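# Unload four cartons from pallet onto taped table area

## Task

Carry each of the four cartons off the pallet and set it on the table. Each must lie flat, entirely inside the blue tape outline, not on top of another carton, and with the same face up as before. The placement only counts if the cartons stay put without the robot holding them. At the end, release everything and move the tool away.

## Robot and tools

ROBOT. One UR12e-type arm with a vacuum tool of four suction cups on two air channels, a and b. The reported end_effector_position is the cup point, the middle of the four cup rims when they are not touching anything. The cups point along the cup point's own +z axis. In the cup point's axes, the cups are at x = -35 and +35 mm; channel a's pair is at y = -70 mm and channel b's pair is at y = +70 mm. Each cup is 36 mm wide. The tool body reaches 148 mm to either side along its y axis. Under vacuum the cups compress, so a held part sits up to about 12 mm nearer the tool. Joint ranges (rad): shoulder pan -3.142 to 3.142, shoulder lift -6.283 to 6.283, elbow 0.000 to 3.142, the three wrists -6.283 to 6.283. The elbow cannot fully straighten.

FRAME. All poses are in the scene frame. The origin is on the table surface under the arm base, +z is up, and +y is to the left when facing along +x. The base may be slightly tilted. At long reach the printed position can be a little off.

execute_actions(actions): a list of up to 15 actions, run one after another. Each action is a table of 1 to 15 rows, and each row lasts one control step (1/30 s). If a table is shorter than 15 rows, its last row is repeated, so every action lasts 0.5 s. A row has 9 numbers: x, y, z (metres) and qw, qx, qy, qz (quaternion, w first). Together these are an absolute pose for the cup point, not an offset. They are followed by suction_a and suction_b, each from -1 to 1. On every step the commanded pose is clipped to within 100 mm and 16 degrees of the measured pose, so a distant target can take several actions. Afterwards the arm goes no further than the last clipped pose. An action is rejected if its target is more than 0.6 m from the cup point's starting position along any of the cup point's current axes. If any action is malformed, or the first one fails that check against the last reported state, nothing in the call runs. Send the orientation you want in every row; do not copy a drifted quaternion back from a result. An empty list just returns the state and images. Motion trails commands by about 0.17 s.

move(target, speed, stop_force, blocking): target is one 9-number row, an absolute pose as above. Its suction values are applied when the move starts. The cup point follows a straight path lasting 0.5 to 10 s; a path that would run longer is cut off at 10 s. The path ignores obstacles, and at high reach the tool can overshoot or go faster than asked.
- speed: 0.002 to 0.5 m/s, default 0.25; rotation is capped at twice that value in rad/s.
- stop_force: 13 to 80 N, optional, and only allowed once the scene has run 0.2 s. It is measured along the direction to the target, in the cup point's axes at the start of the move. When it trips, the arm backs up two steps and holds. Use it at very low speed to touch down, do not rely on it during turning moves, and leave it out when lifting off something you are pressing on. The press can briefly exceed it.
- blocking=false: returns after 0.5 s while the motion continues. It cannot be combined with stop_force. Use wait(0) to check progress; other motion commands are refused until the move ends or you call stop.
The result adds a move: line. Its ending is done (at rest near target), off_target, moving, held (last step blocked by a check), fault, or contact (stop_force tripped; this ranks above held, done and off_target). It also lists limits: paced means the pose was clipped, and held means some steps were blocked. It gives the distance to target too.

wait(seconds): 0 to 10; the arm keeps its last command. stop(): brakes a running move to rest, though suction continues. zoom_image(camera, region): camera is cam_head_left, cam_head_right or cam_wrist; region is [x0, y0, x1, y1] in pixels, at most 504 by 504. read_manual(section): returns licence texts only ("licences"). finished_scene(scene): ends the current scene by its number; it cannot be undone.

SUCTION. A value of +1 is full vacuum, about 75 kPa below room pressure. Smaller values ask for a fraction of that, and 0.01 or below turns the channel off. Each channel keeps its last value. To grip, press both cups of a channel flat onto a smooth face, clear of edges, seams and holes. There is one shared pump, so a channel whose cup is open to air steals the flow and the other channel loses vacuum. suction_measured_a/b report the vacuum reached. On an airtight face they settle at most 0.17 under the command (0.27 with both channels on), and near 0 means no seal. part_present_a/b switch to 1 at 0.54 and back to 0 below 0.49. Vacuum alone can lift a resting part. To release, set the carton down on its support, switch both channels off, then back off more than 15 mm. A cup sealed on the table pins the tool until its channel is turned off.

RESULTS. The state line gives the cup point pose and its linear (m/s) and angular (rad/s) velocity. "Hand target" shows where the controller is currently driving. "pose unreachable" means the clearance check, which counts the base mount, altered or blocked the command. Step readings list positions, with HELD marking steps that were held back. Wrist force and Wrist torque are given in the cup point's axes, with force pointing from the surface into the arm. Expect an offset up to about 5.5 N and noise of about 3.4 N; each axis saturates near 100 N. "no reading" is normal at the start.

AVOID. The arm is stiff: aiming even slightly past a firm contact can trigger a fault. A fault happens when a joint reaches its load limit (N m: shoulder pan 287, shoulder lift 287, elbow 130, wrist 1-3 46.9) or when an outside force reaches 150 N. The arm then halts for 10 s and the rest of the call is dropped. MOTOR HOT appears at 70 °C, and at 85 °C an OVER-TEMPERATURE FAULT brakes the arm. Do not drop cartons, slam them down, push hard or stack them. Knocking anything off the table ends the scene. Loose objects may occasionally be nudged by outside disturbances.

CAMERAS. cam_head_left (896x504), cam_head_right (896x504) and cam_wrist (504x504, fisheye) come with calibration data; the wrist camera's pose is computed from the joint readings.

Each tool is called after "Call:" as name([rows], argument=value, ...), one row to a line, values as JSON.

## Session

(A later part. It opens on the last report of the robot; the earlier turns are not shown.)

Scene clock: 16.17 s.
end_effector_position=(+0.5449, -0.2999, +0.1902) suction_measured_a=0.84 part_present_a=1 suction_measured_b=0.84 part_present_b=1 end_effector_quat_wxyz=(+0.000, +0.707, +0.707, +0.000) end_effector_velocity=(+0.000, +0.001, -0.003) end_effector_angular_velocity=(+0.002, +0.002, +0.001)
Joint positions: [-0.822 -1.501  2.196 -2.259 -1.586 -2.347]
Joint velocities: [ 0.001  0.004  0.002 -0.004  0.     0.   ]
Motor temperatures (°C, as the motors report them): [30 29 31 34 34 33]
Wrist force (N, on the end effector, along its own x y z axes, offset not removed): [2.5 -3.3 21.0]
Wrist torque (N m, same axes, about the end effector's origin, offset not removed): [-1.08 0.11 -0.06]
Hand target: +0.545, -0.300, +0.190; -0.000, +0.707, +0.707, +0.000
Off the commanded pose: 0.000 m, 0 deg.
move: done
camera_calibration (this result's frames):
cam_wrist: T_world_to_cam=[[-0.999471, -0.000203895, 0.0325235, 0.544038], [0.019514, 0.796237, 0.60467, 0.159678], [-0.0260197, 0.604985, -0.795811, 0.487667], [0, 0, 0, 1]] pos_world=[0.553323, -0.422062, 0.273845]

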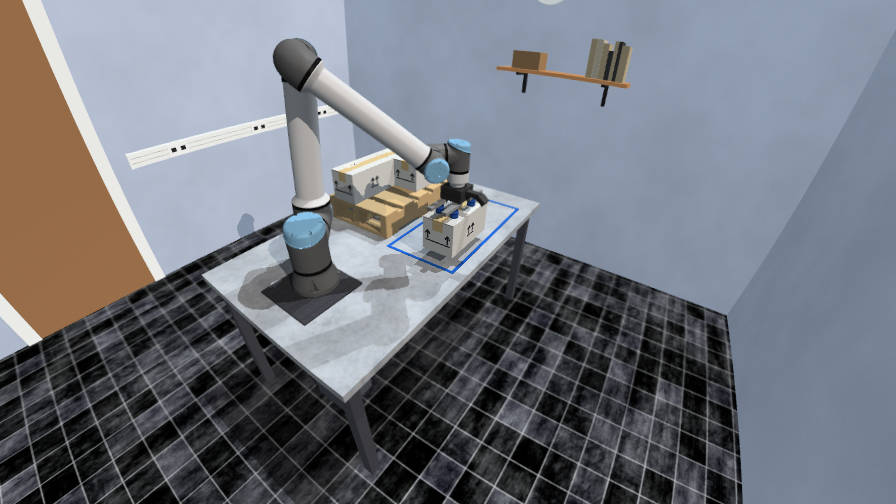

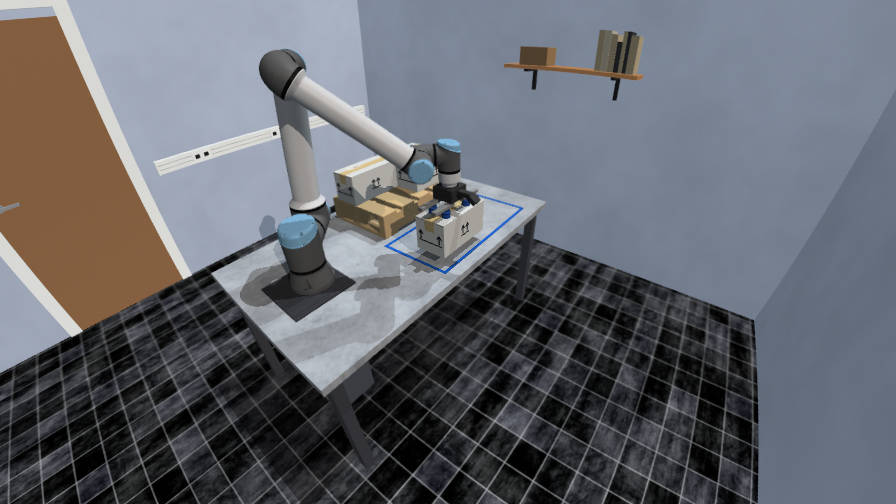

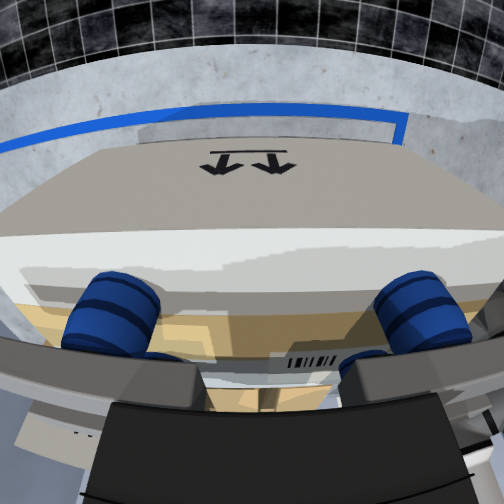

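Call:
move(target=[0.55,-0.308,0.15,0,0.7071,0.7071,0,1,1], speed=0.1)

Call:
move(target=[0.55,-0.308,0.125,0,0.7071,0.7071,0,1,1], speed=0.004, stop_force=15)

Call:
execute_actions([
  [[0.55,-0.308,0.144,0,0.7071,0.7071,0,0,0]],
])

Call:
move(target=[0.55,-0.308,0.31,0,0.7071,0.7071,0,0,0])

Call:
move(target=[0.857,0.128,0.287,0,0.7071,0.7071,0,0,0], speed=0.4)

Call:
move(target=[0.857,0.128,0.22,0,0.7071,0.7071,0,1,1], speed=0.015, stop_force=15)

Call:
move(target=[0.857,0.128,0.32,0,0.7071,0.7071,0,1,1], speed=0.1)

Call:
move(target=[0.875,-0.30,0.32,0,0.7071,0.7071,0,1,1])

Scene clock: 23.83 s.
end_effector_position=(+0.5500, -0.3079, +0.1501) suction_measured_a=0.84 part_present_a=1 suction_measured_b=0.84 part_present_b=1 end_effector_quat_wxyz=(+0.000, +0.707, +0.707, +0.000) end_effector_velocity=(-0.000, -0.000, -0.003) end_effector_angular_velocity=(+0.001, +0.001, -0.001)
Joint positions: [-0.827 -1.434  2.213 -2.344 -1.586 -2.351]
Joint velocities: [-0.001  0.004  0.001 -0.003  0.    -0.   ]
Motor temperatures (°C, as the motors report them): [30 29 31 34 34 33]
Wrist force (N, on the end effector, along its own x y z axes, offset not removed): [1.7 -2.7 23.1]
Wrist torque (N m, same axes, about the end effector's origin, offset not removed): [-1.06 0.08 -0.12]
Hand target: +0.550, -0.308, +0.150; -0.000, +0.707, +0.707, +0.000
Off the commanded pose: 0.000 m, 0 deg.
move: done
camera_calibration (this result's frames):
cam_wrist: T_world_to_cam=[[-0.999471, -0.000208501, 0.032524, 0.550408], [0.0195106, 0.796238, 0.604668, 0.19019], [-0.026023, 0.604983, -0.795813, 0.460799], [0, 0, 0, 1]] pos_world=[0.558397, -0.430097, 0.233806]

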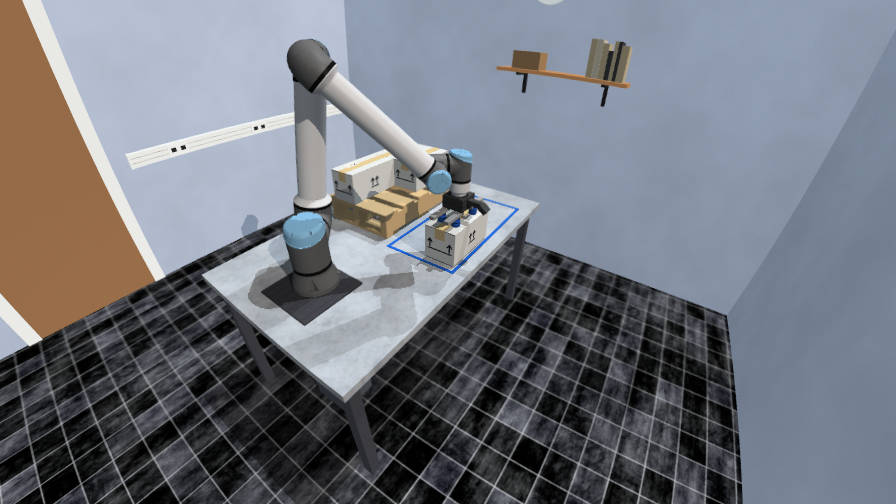

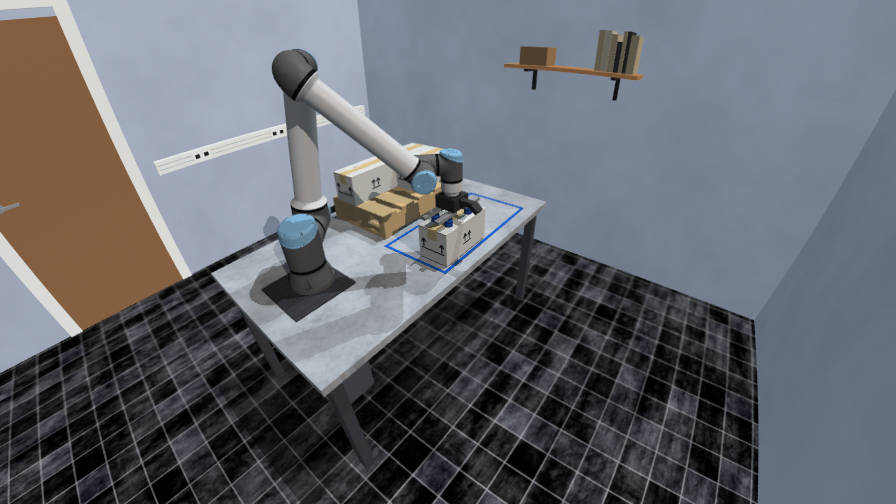

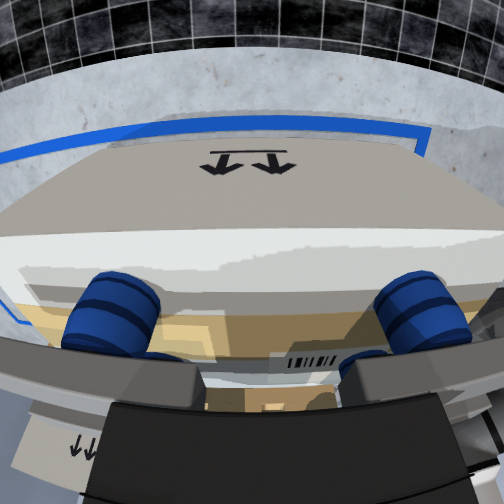

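Scene clock: 26.20 s.
end_effector_position=(+0.5500, -0.3080, +0.1421) suction_measured_a=0.84 part_present_a=1 suction_measured_b=0.84 part_present_b=1 end_effector_quat_wxyz=(+0.000, +0.707, +0.707, -0.000) end_effector_velocity=(-0.001, -0.000, -0.001) end_effector_angular_velocity=(+0.002, +0.002, -0.001)
Joint positions: [-0.827 -1.423  2.219 -2.361 -1.586 -2.352]
Joint velocities: [-0.001  0.001 -0.     0.002 -0.    -0.   ]
Motor temperatures (°C, as the motors report them): [30 29 31 34 34 33]
Wrist force (N, on the end effector, along its own x y z axes, offset not removed): [16.8 -11.5 -24.7]
Wrist torque (N m, same axes, about the end effector's origin, offset not removed): [1.28 -0.01 0.65]
Hand target: +0.550, -0.308, +0.142; +0.000, +0.707, +0.707, +0.000
Off the commanded pose: 0.017 m, 0 deg.
move: contact
camera_calibration (this result's frames):
cam_wrist: T_world_to_cam=[[-0.999474, -0.000201471, 0.0324435, 0.55069], [0.0194641, 0.796317, 0.604566, 0.19513], [-0.0259571, 0.604879, -0.795894, 0.454355], [0, 0, 0, 1]] pos_world=[0.558396, -0.430105, 0.225783]

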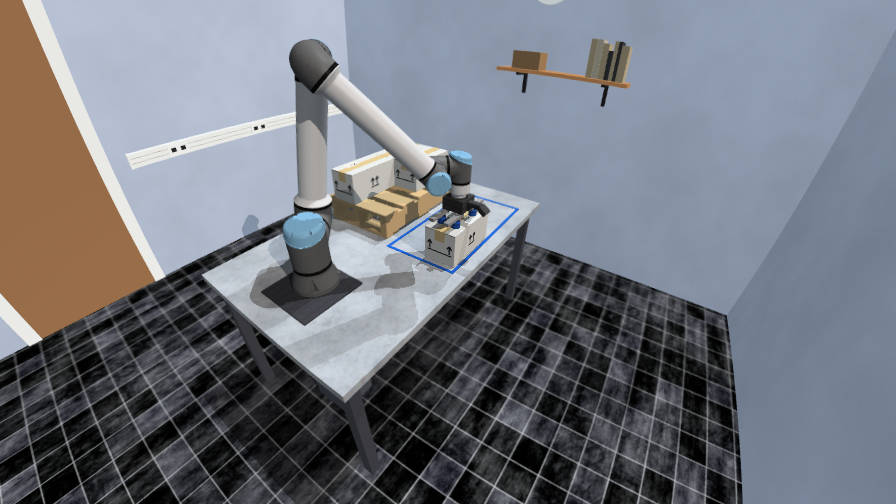

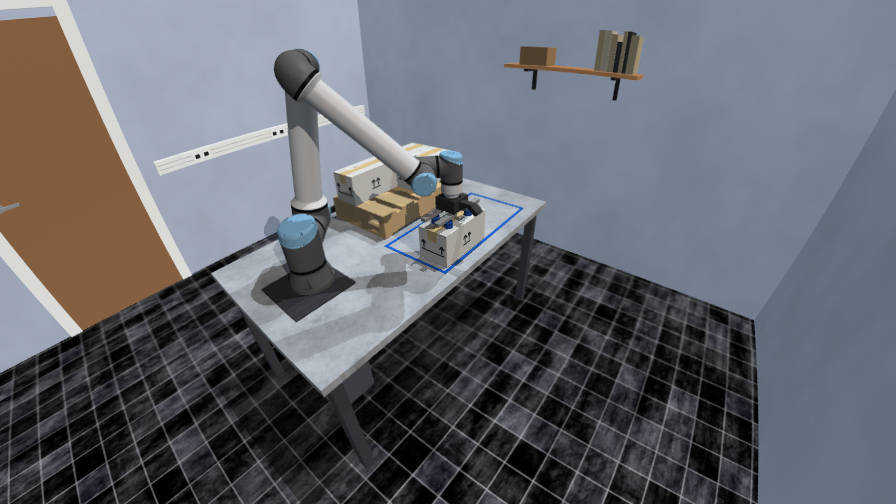

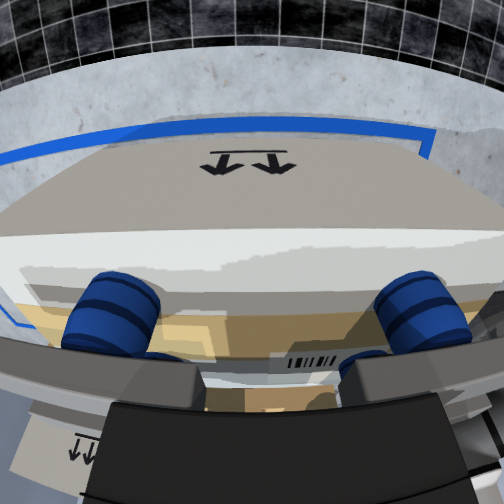

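Scene clock: 26.70 s.
end_effector_position=(+0.5500, -0.3080, +0.1440) suction_measured_a=0.00 part_present_a=0 suction_measured_b=0.00 part_present_b=0 end_effector_quat_wxyz=(+0.000, +0.707, +0.707, -0.000) end_effector_velocity=(-0.000, +0.000, -0.001) end_effector_angular_velocity=(+0.001, +0.001, +0.000)
Joint positions: [-0.827 -1.425  2.218 -2.357 -1.586 -2.352]
Joint velocities: [0.    0.    0.    0.001 0.    0.   ]
Motor temperatures (°C, as the motors report them): [30 29 31 34 34 33]
Wrist force (N, on the end effector, along its own x y z axes, offset not removed): [2.5 -3.8 -50.1]
Wrist torque (N m, same axes, about the end effector's origin, offset not removed): [-0.58 0.32 -0.09]
Hand target: +0.550, -0.308, +0.144; +0.000, +0.707, +0.707, +0.000
Off the commanded pose: 0.000 m, 0 deg.
Step readings (end_effector_position):
0: (+0.5500, -0.3080, +0.1421)
1: (+0.5500, -0.3080, +0.1422)
2: (+0.5500, -0.3080, +0.1425)
4: (+0.5502, -0.3082, +0.1436)
8: (+0.5501, -0.3081, +0.1440)
15: end_effector_position above
camera_calibration (this result's frames):
cam_wrist: T_world_to_cam=[[-0.999472, -0.000215408, 0.032482, 0.55066], [0.0194772, 0.796294, 0.604596, 0.194018], [-0.0259955, 0.604909, -0.79587, 0.455962], [0, 0, 0, 1]] pos_world=[0.558444, -0.430193, 0.227697]

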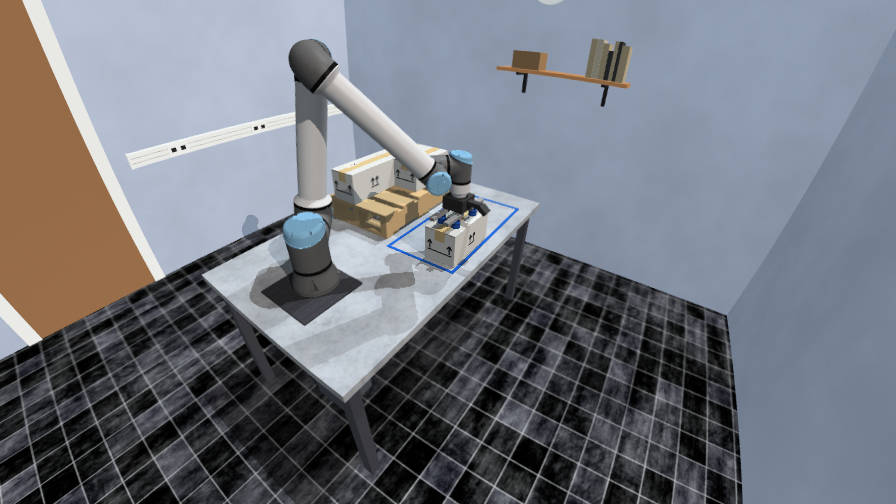

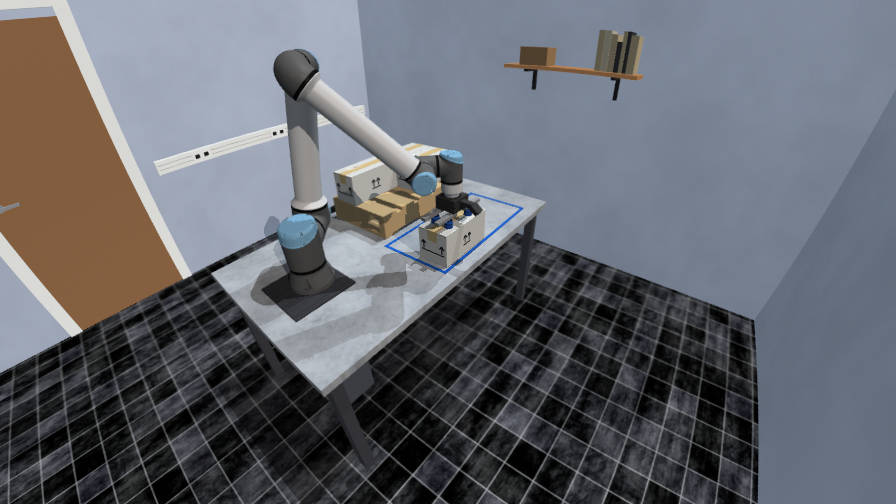

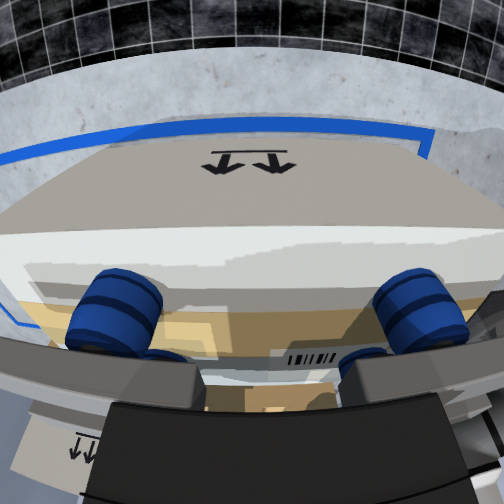

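Scene clock: 27.90 s.
end_effector_position=(+0.5501, -0.3081, +0.3098) suction_measured_a=0.00 part_present_a=0 suction_measured_b=0.00 part_present_b=0 end_effector_quat_wxyz=(+0.000, +0.707, +0.707, +0.000) end_effector_velocity=(+0.001, +0.001, +0.002) end_effector_angular_velocity=(-0.000, -0.000, +0.001)
Joint positions: [-0.823 -1.609  2.056 -2.012 -1.586 -2.348]
Joint velocities: [ 0.001 -0.001 -0.002  0.003  0.     0.   ]
Motor temperatures (°C, as the motors report them): [30 29 31 34 34 33]
Wrist force (N, on the end effector, along its own x y z axes, offset not removed): [1.5 -3.5 -0.4]
Wrist torque (N m, same axes, about the end effector's origin, offset not removed): [-0.89 0.09 -0.18]
Hand target: +0.550, -0.308, +0.310; +0.000, +0.707, +0.707, -0.000
Off the commanded pose: 0.000 m, 0 deg.
move: done
camera_calibration (this result's frames):
cam_wrist: T_world_to_cam=[[-0.999471, -0.000213118, 0.032516, 0.545387], [0.0195024, 0.796229, 0.604681, 0.0937676], [-0.0260191, 0.604995, -0.795804, 0.587993], [0, 0, 0, 1]] pos_world=[0.558569, -0.430277, 0.393494]

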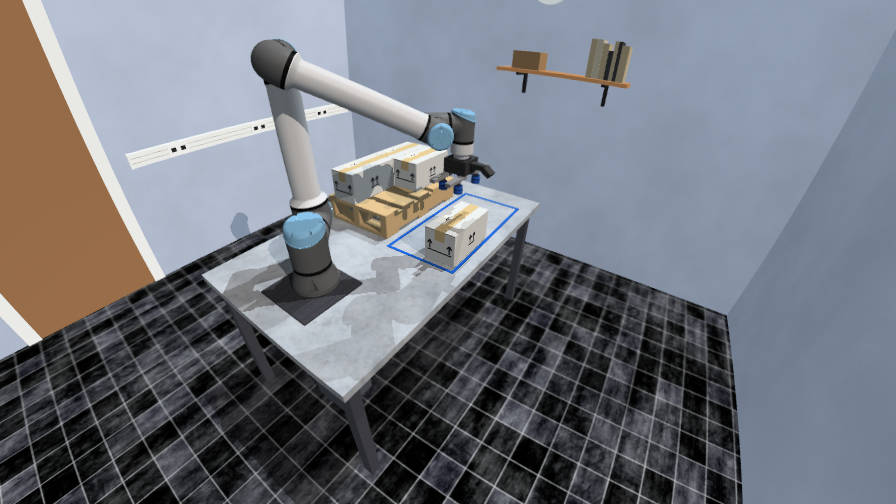

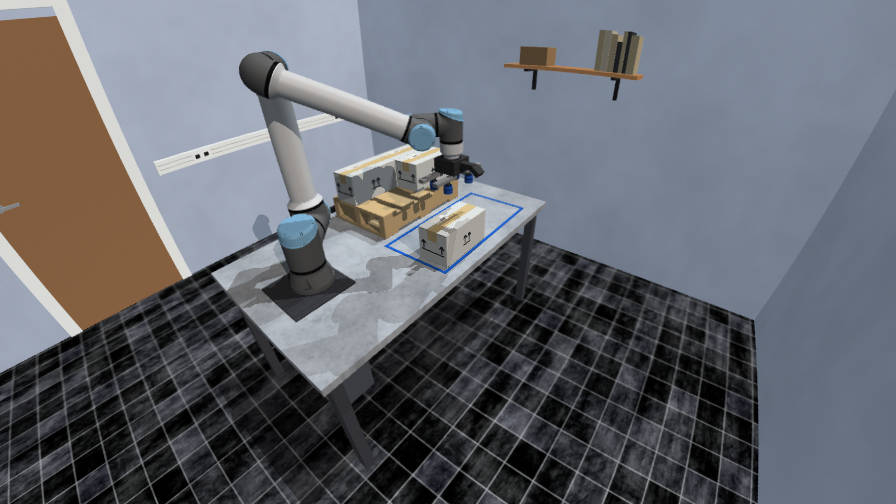

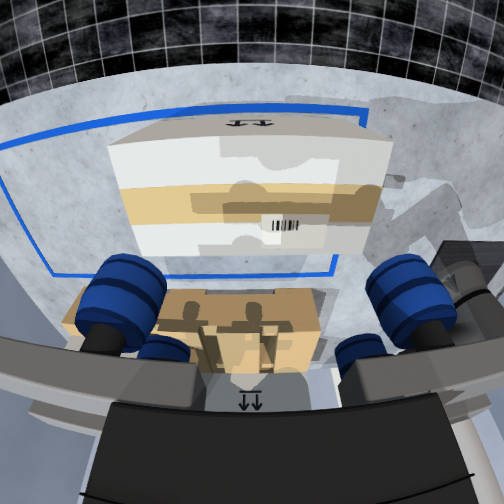

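Scene clock: 29.87 s.
end_effector_position=(+0.8562, +0.1282, +0.2868) suction_measured_a=0.00 part_present_a=0 suction_measured_b=0.00 part_present_b=0 end_effector_quat_wxyz=(+0.001, +0.707, +0.707, -0.001) end_effector_velocity=(+0.001, +0.001, -0.001) end_effector_angular_velocity=(-0.000, +0.002, -0.000)
Joint positions: [-0.095 -1.209  1.637 -1.984 -1.579 -1.62 ]
Joint velocities: [ 0.001  0.004 -0.003  0.001 -0.     0.001]
Motor temperatures (°C, as the motors report them): [30 29 31 34 34 33]
Wrist force (N, on the end effector, along its own x y z axes, offset not removed): [0.4 -2.7 1.9]
Wrist torque (N m, same axes, about the end effector's origin, offset not removed): [-0.73 0.28 -0.09]
Hand target: +0.856, +0.128, +0.287; +0.001, +0.707, +0.707, -0.001
Off the commanded pose: 0.001 m, 0 deg.
move: done
camera_calibration (this result's frames):
cam_wrist: T_world_to_cam=[[-0.999466, -0.000135911, 0.0326771, 0.852054], [0.0196185, 0.797219, 0.603371, -0.245516], [-0.0261328, 0.60369, -0.79679, 0.314206], [0, 0, 0, 1]] pos_world=[0.864627, 0.00616327, 0.370651]

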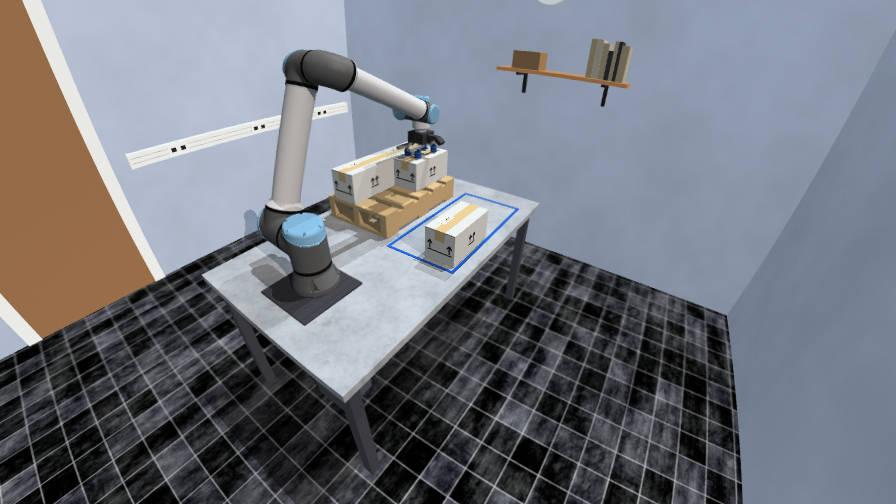

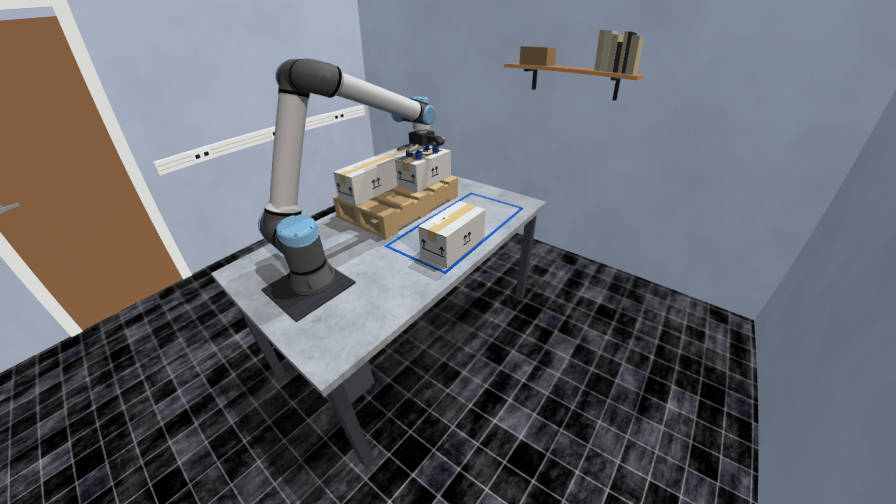

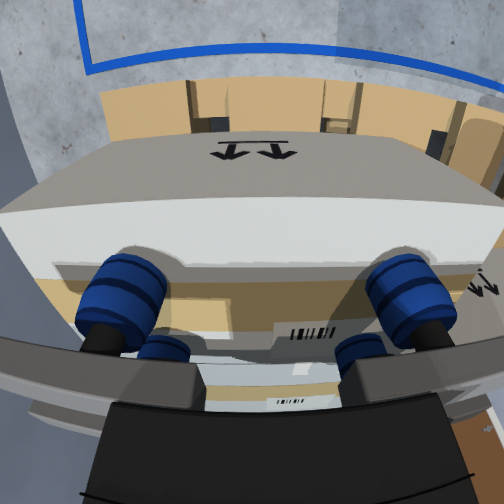

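Scene clock: 31.63 s.
end_effector_position=(+0.8565, +0.1281, +0.2659) suction_measured_a=0.83 part_present_a=1 suction_measured_b=0.83 part_present_b=1 end_effector_quat_wxyz=(+0.001, +0.707, +0.707, -0.000) end_effector_velocity=(-0.000, +0.001, +0.003) end_effector_angular_velocity=(+0.000, +0.001, +0.001)
Joint positions: [-0.095 -1.194  1.657 -2.019 -1.579 -1.62 ]
Joint velocities: [ 0.001 -0.002 -0.003  0.006  0.     0.   ]
Motor temperatures (°C, as the motors report them): [30 29 31 34 34 33]
Wrist force (N, on the end effector, along its own x y z axes, offset not removed): [-1.6 -36.8 -52.6]
Wrist torque (N m, same axes, about the end effector's origin, offset not removed): [0.82 0.54 -0.14]
Hand target: +0.856, +0.128, +0.266; +0.000, +0.707, +0.707, -0.000
Off the commanded pose: 0.046 m, 0 deg.
move: contact
camera_calibration (this result's frames):
cam_wrist: T_world_to_cam=[[-0.99948, -0.000184631, 0.0322449, 0.853163], [0.0193313, 0.796926, 0.603768, -0.232701], [-0.0258082, 0.604077, -0.796508, 0.297209], [0, 0, 0, 1]] pos_world=[0.864888, 0.00606591, 0.349716]

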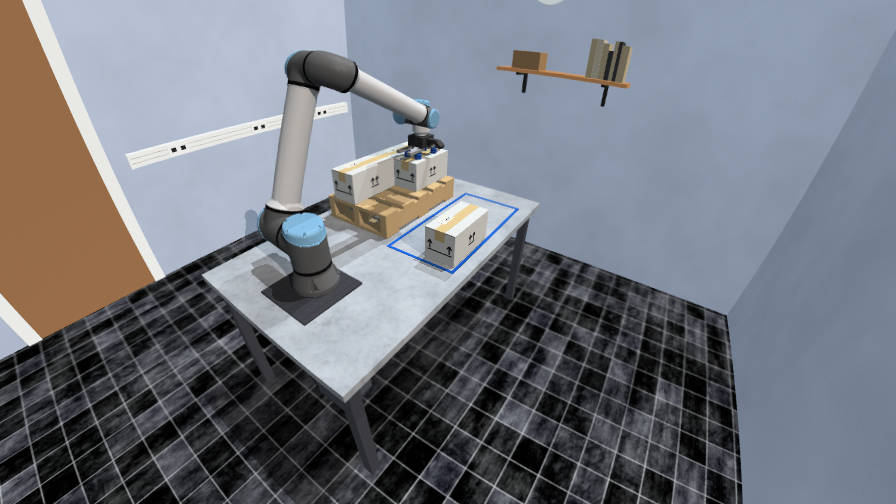

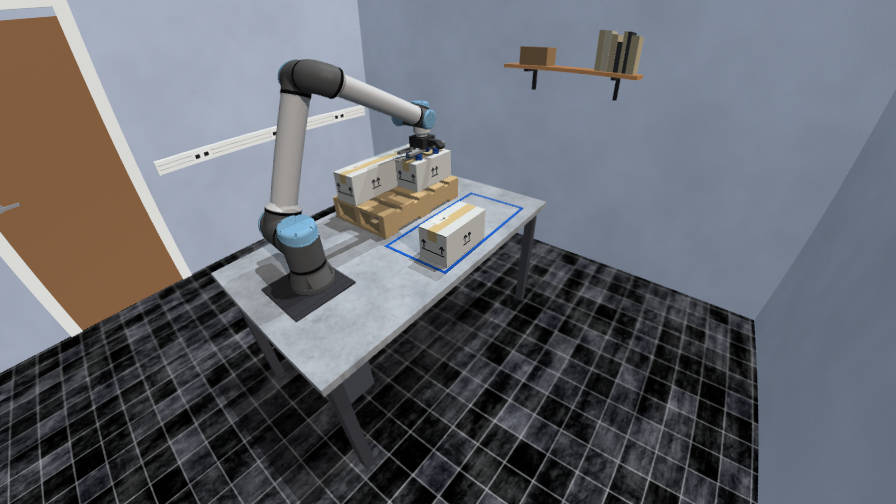

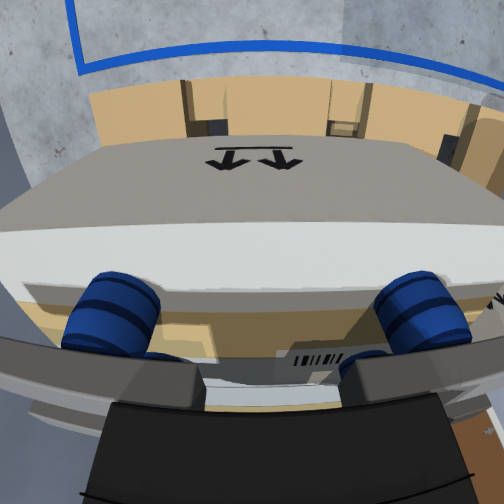

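Scene clock: 32.60 s.
end_effector_position=(+0.8570, +0.1280, +0.3198) suction_measured_a=0.84 part_present_a=1 suction_measured_b=0.84 part_present_b=1 end_effector_quat_wxyz=(-0.000, +0.707, +0.707, -0.000) end_effector_velocity=(-0.000, +0.001, +0.003) end_effector_angular_velocity=(-0.000, -0.002, +0.001)
Joint positions: [-0.095 -1.228  1.601 -1.929 -1.578 -1.62 ]
Joint velocities: [ 0.001 -0.003 -0.002  0.003  0.     0.   ]
Motor temperatures (°C, as the motors report them): [30 29 31 34 34 33]
Wrist force (N, on the end effector, along its own x y z axes, offset not removed): [0.6 -2.8 17.5]
Wrist torque (N m, same axes, about the end effector's origin, offset not removed): [-0.95 0.38 -0.10]
Hand target: +0.857, +0.128, +0.320; +0.000, +0.707, +0.707, +0.000
Off the commanded pose: 0.000 m, 0 deg.
move: done
camera_calibration (this result's frames):
cam_wrist: T_world_to_cam=[[-0.99947, -0.000209959, 0.0325565, 0.85189], [0.0195291, 0.796238, 0.604668, -0.265541], [-0.0260497, 0.604984, -0.795812, 0.340129], [0, 0, 0, 1]] pos_world=[0.865485, 0.00584002, 0.403508]

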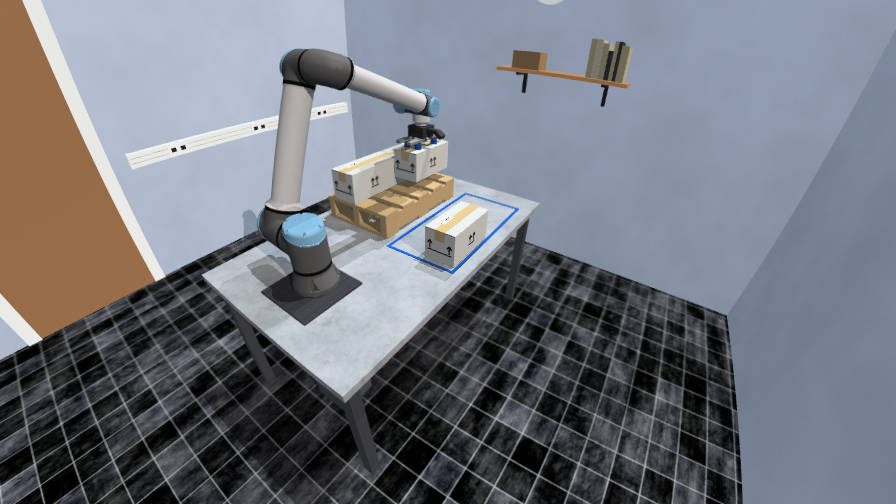

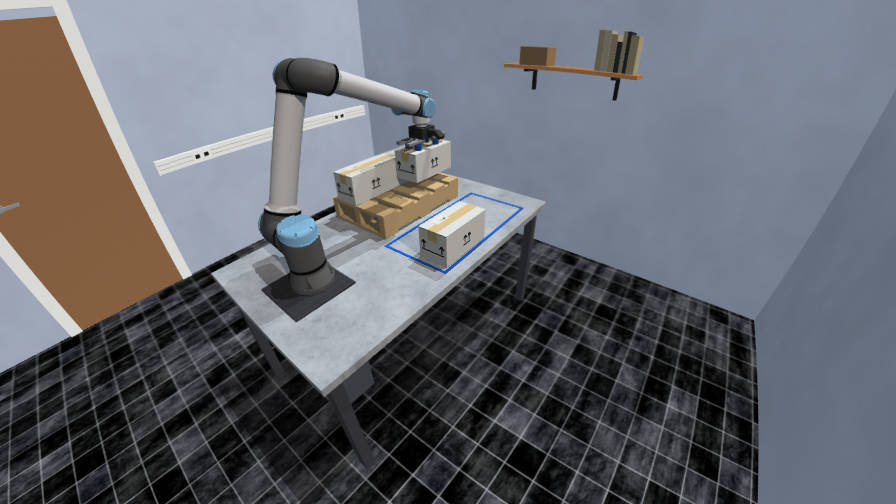

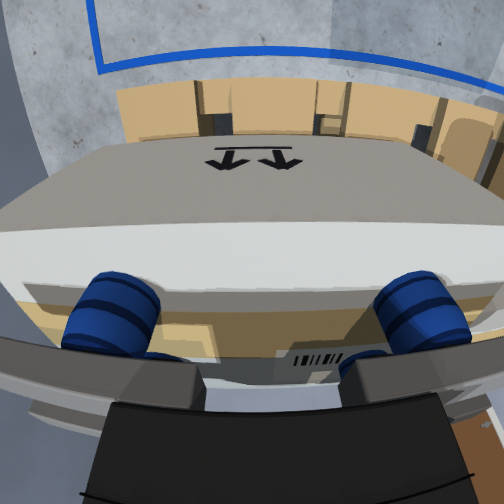

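Scene clock: 34.87 s.
end_effector_position=(+0.8757, -0.2997, +0.3200) suction_measured_a=0.84 part_present_a=1 suction_measured_b=0.84 part_present_b=1 end_effector_quat_wxyz=(-0.000, +0.707, +0.707, +0.000) end_effector_velocity=(+0.001, +0.000, -0.001) end_effector_angular_velocity=(+0.001, +0.000, +0.002)
Joint positions: [-0.557 -1.14   1.472 -1.892 -1.583 -2.082]
Joint velocities: [ 0.001  0.002 -0.002  0.001  0.001 -0.001]
Motor temperatures (°C, as the motors report them): [30 29 31 34 34 33]
Wrist force (N, on the end effector, along its own x y z axes, offset not removed): [1.7 -2.7 20.3]
Wrist torque (N m, same axes, about the end effector's origin, offset not removed): [-1.01 0.25 -0.12]
Hand target: +0.876, -0.300, +0.320; -0.000, +0.707, +0.707, +0.000
Off the commanded pose: 0.001 m, 0 deg.
move: done
camera_calibration (this result's frames):
cam_wrist: T_world_to_cam=[[-0.999469, -0.000271969, 0.0325713, 0.870376], [0.0195154, 0.795617, 0.605485, 0.0741365], [-0.026079, 0.6058, -0.79519, 0.59953], [0, 0, 0, 1]] pos_world=[0.884103, -0.421943, 0.403502]

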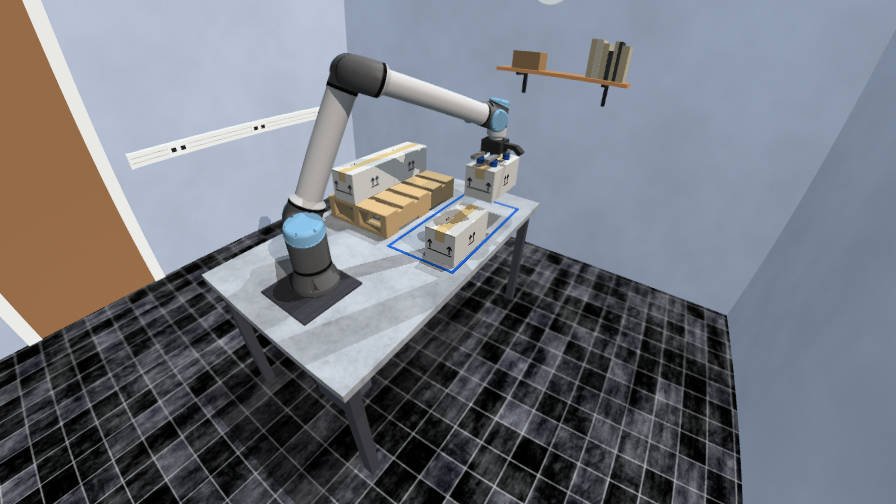

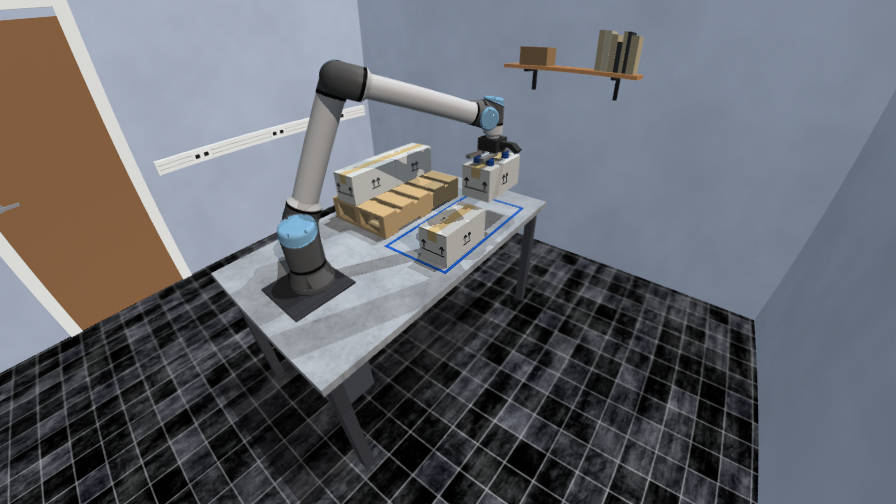

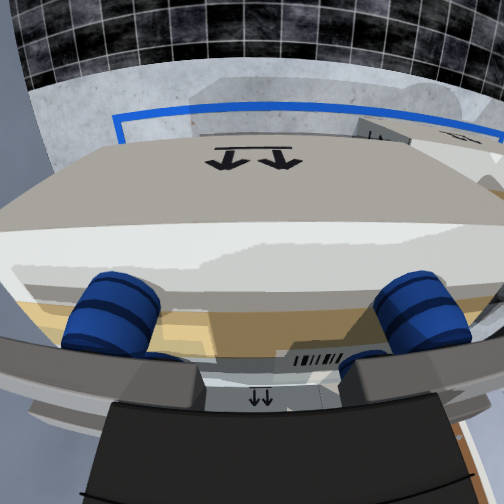

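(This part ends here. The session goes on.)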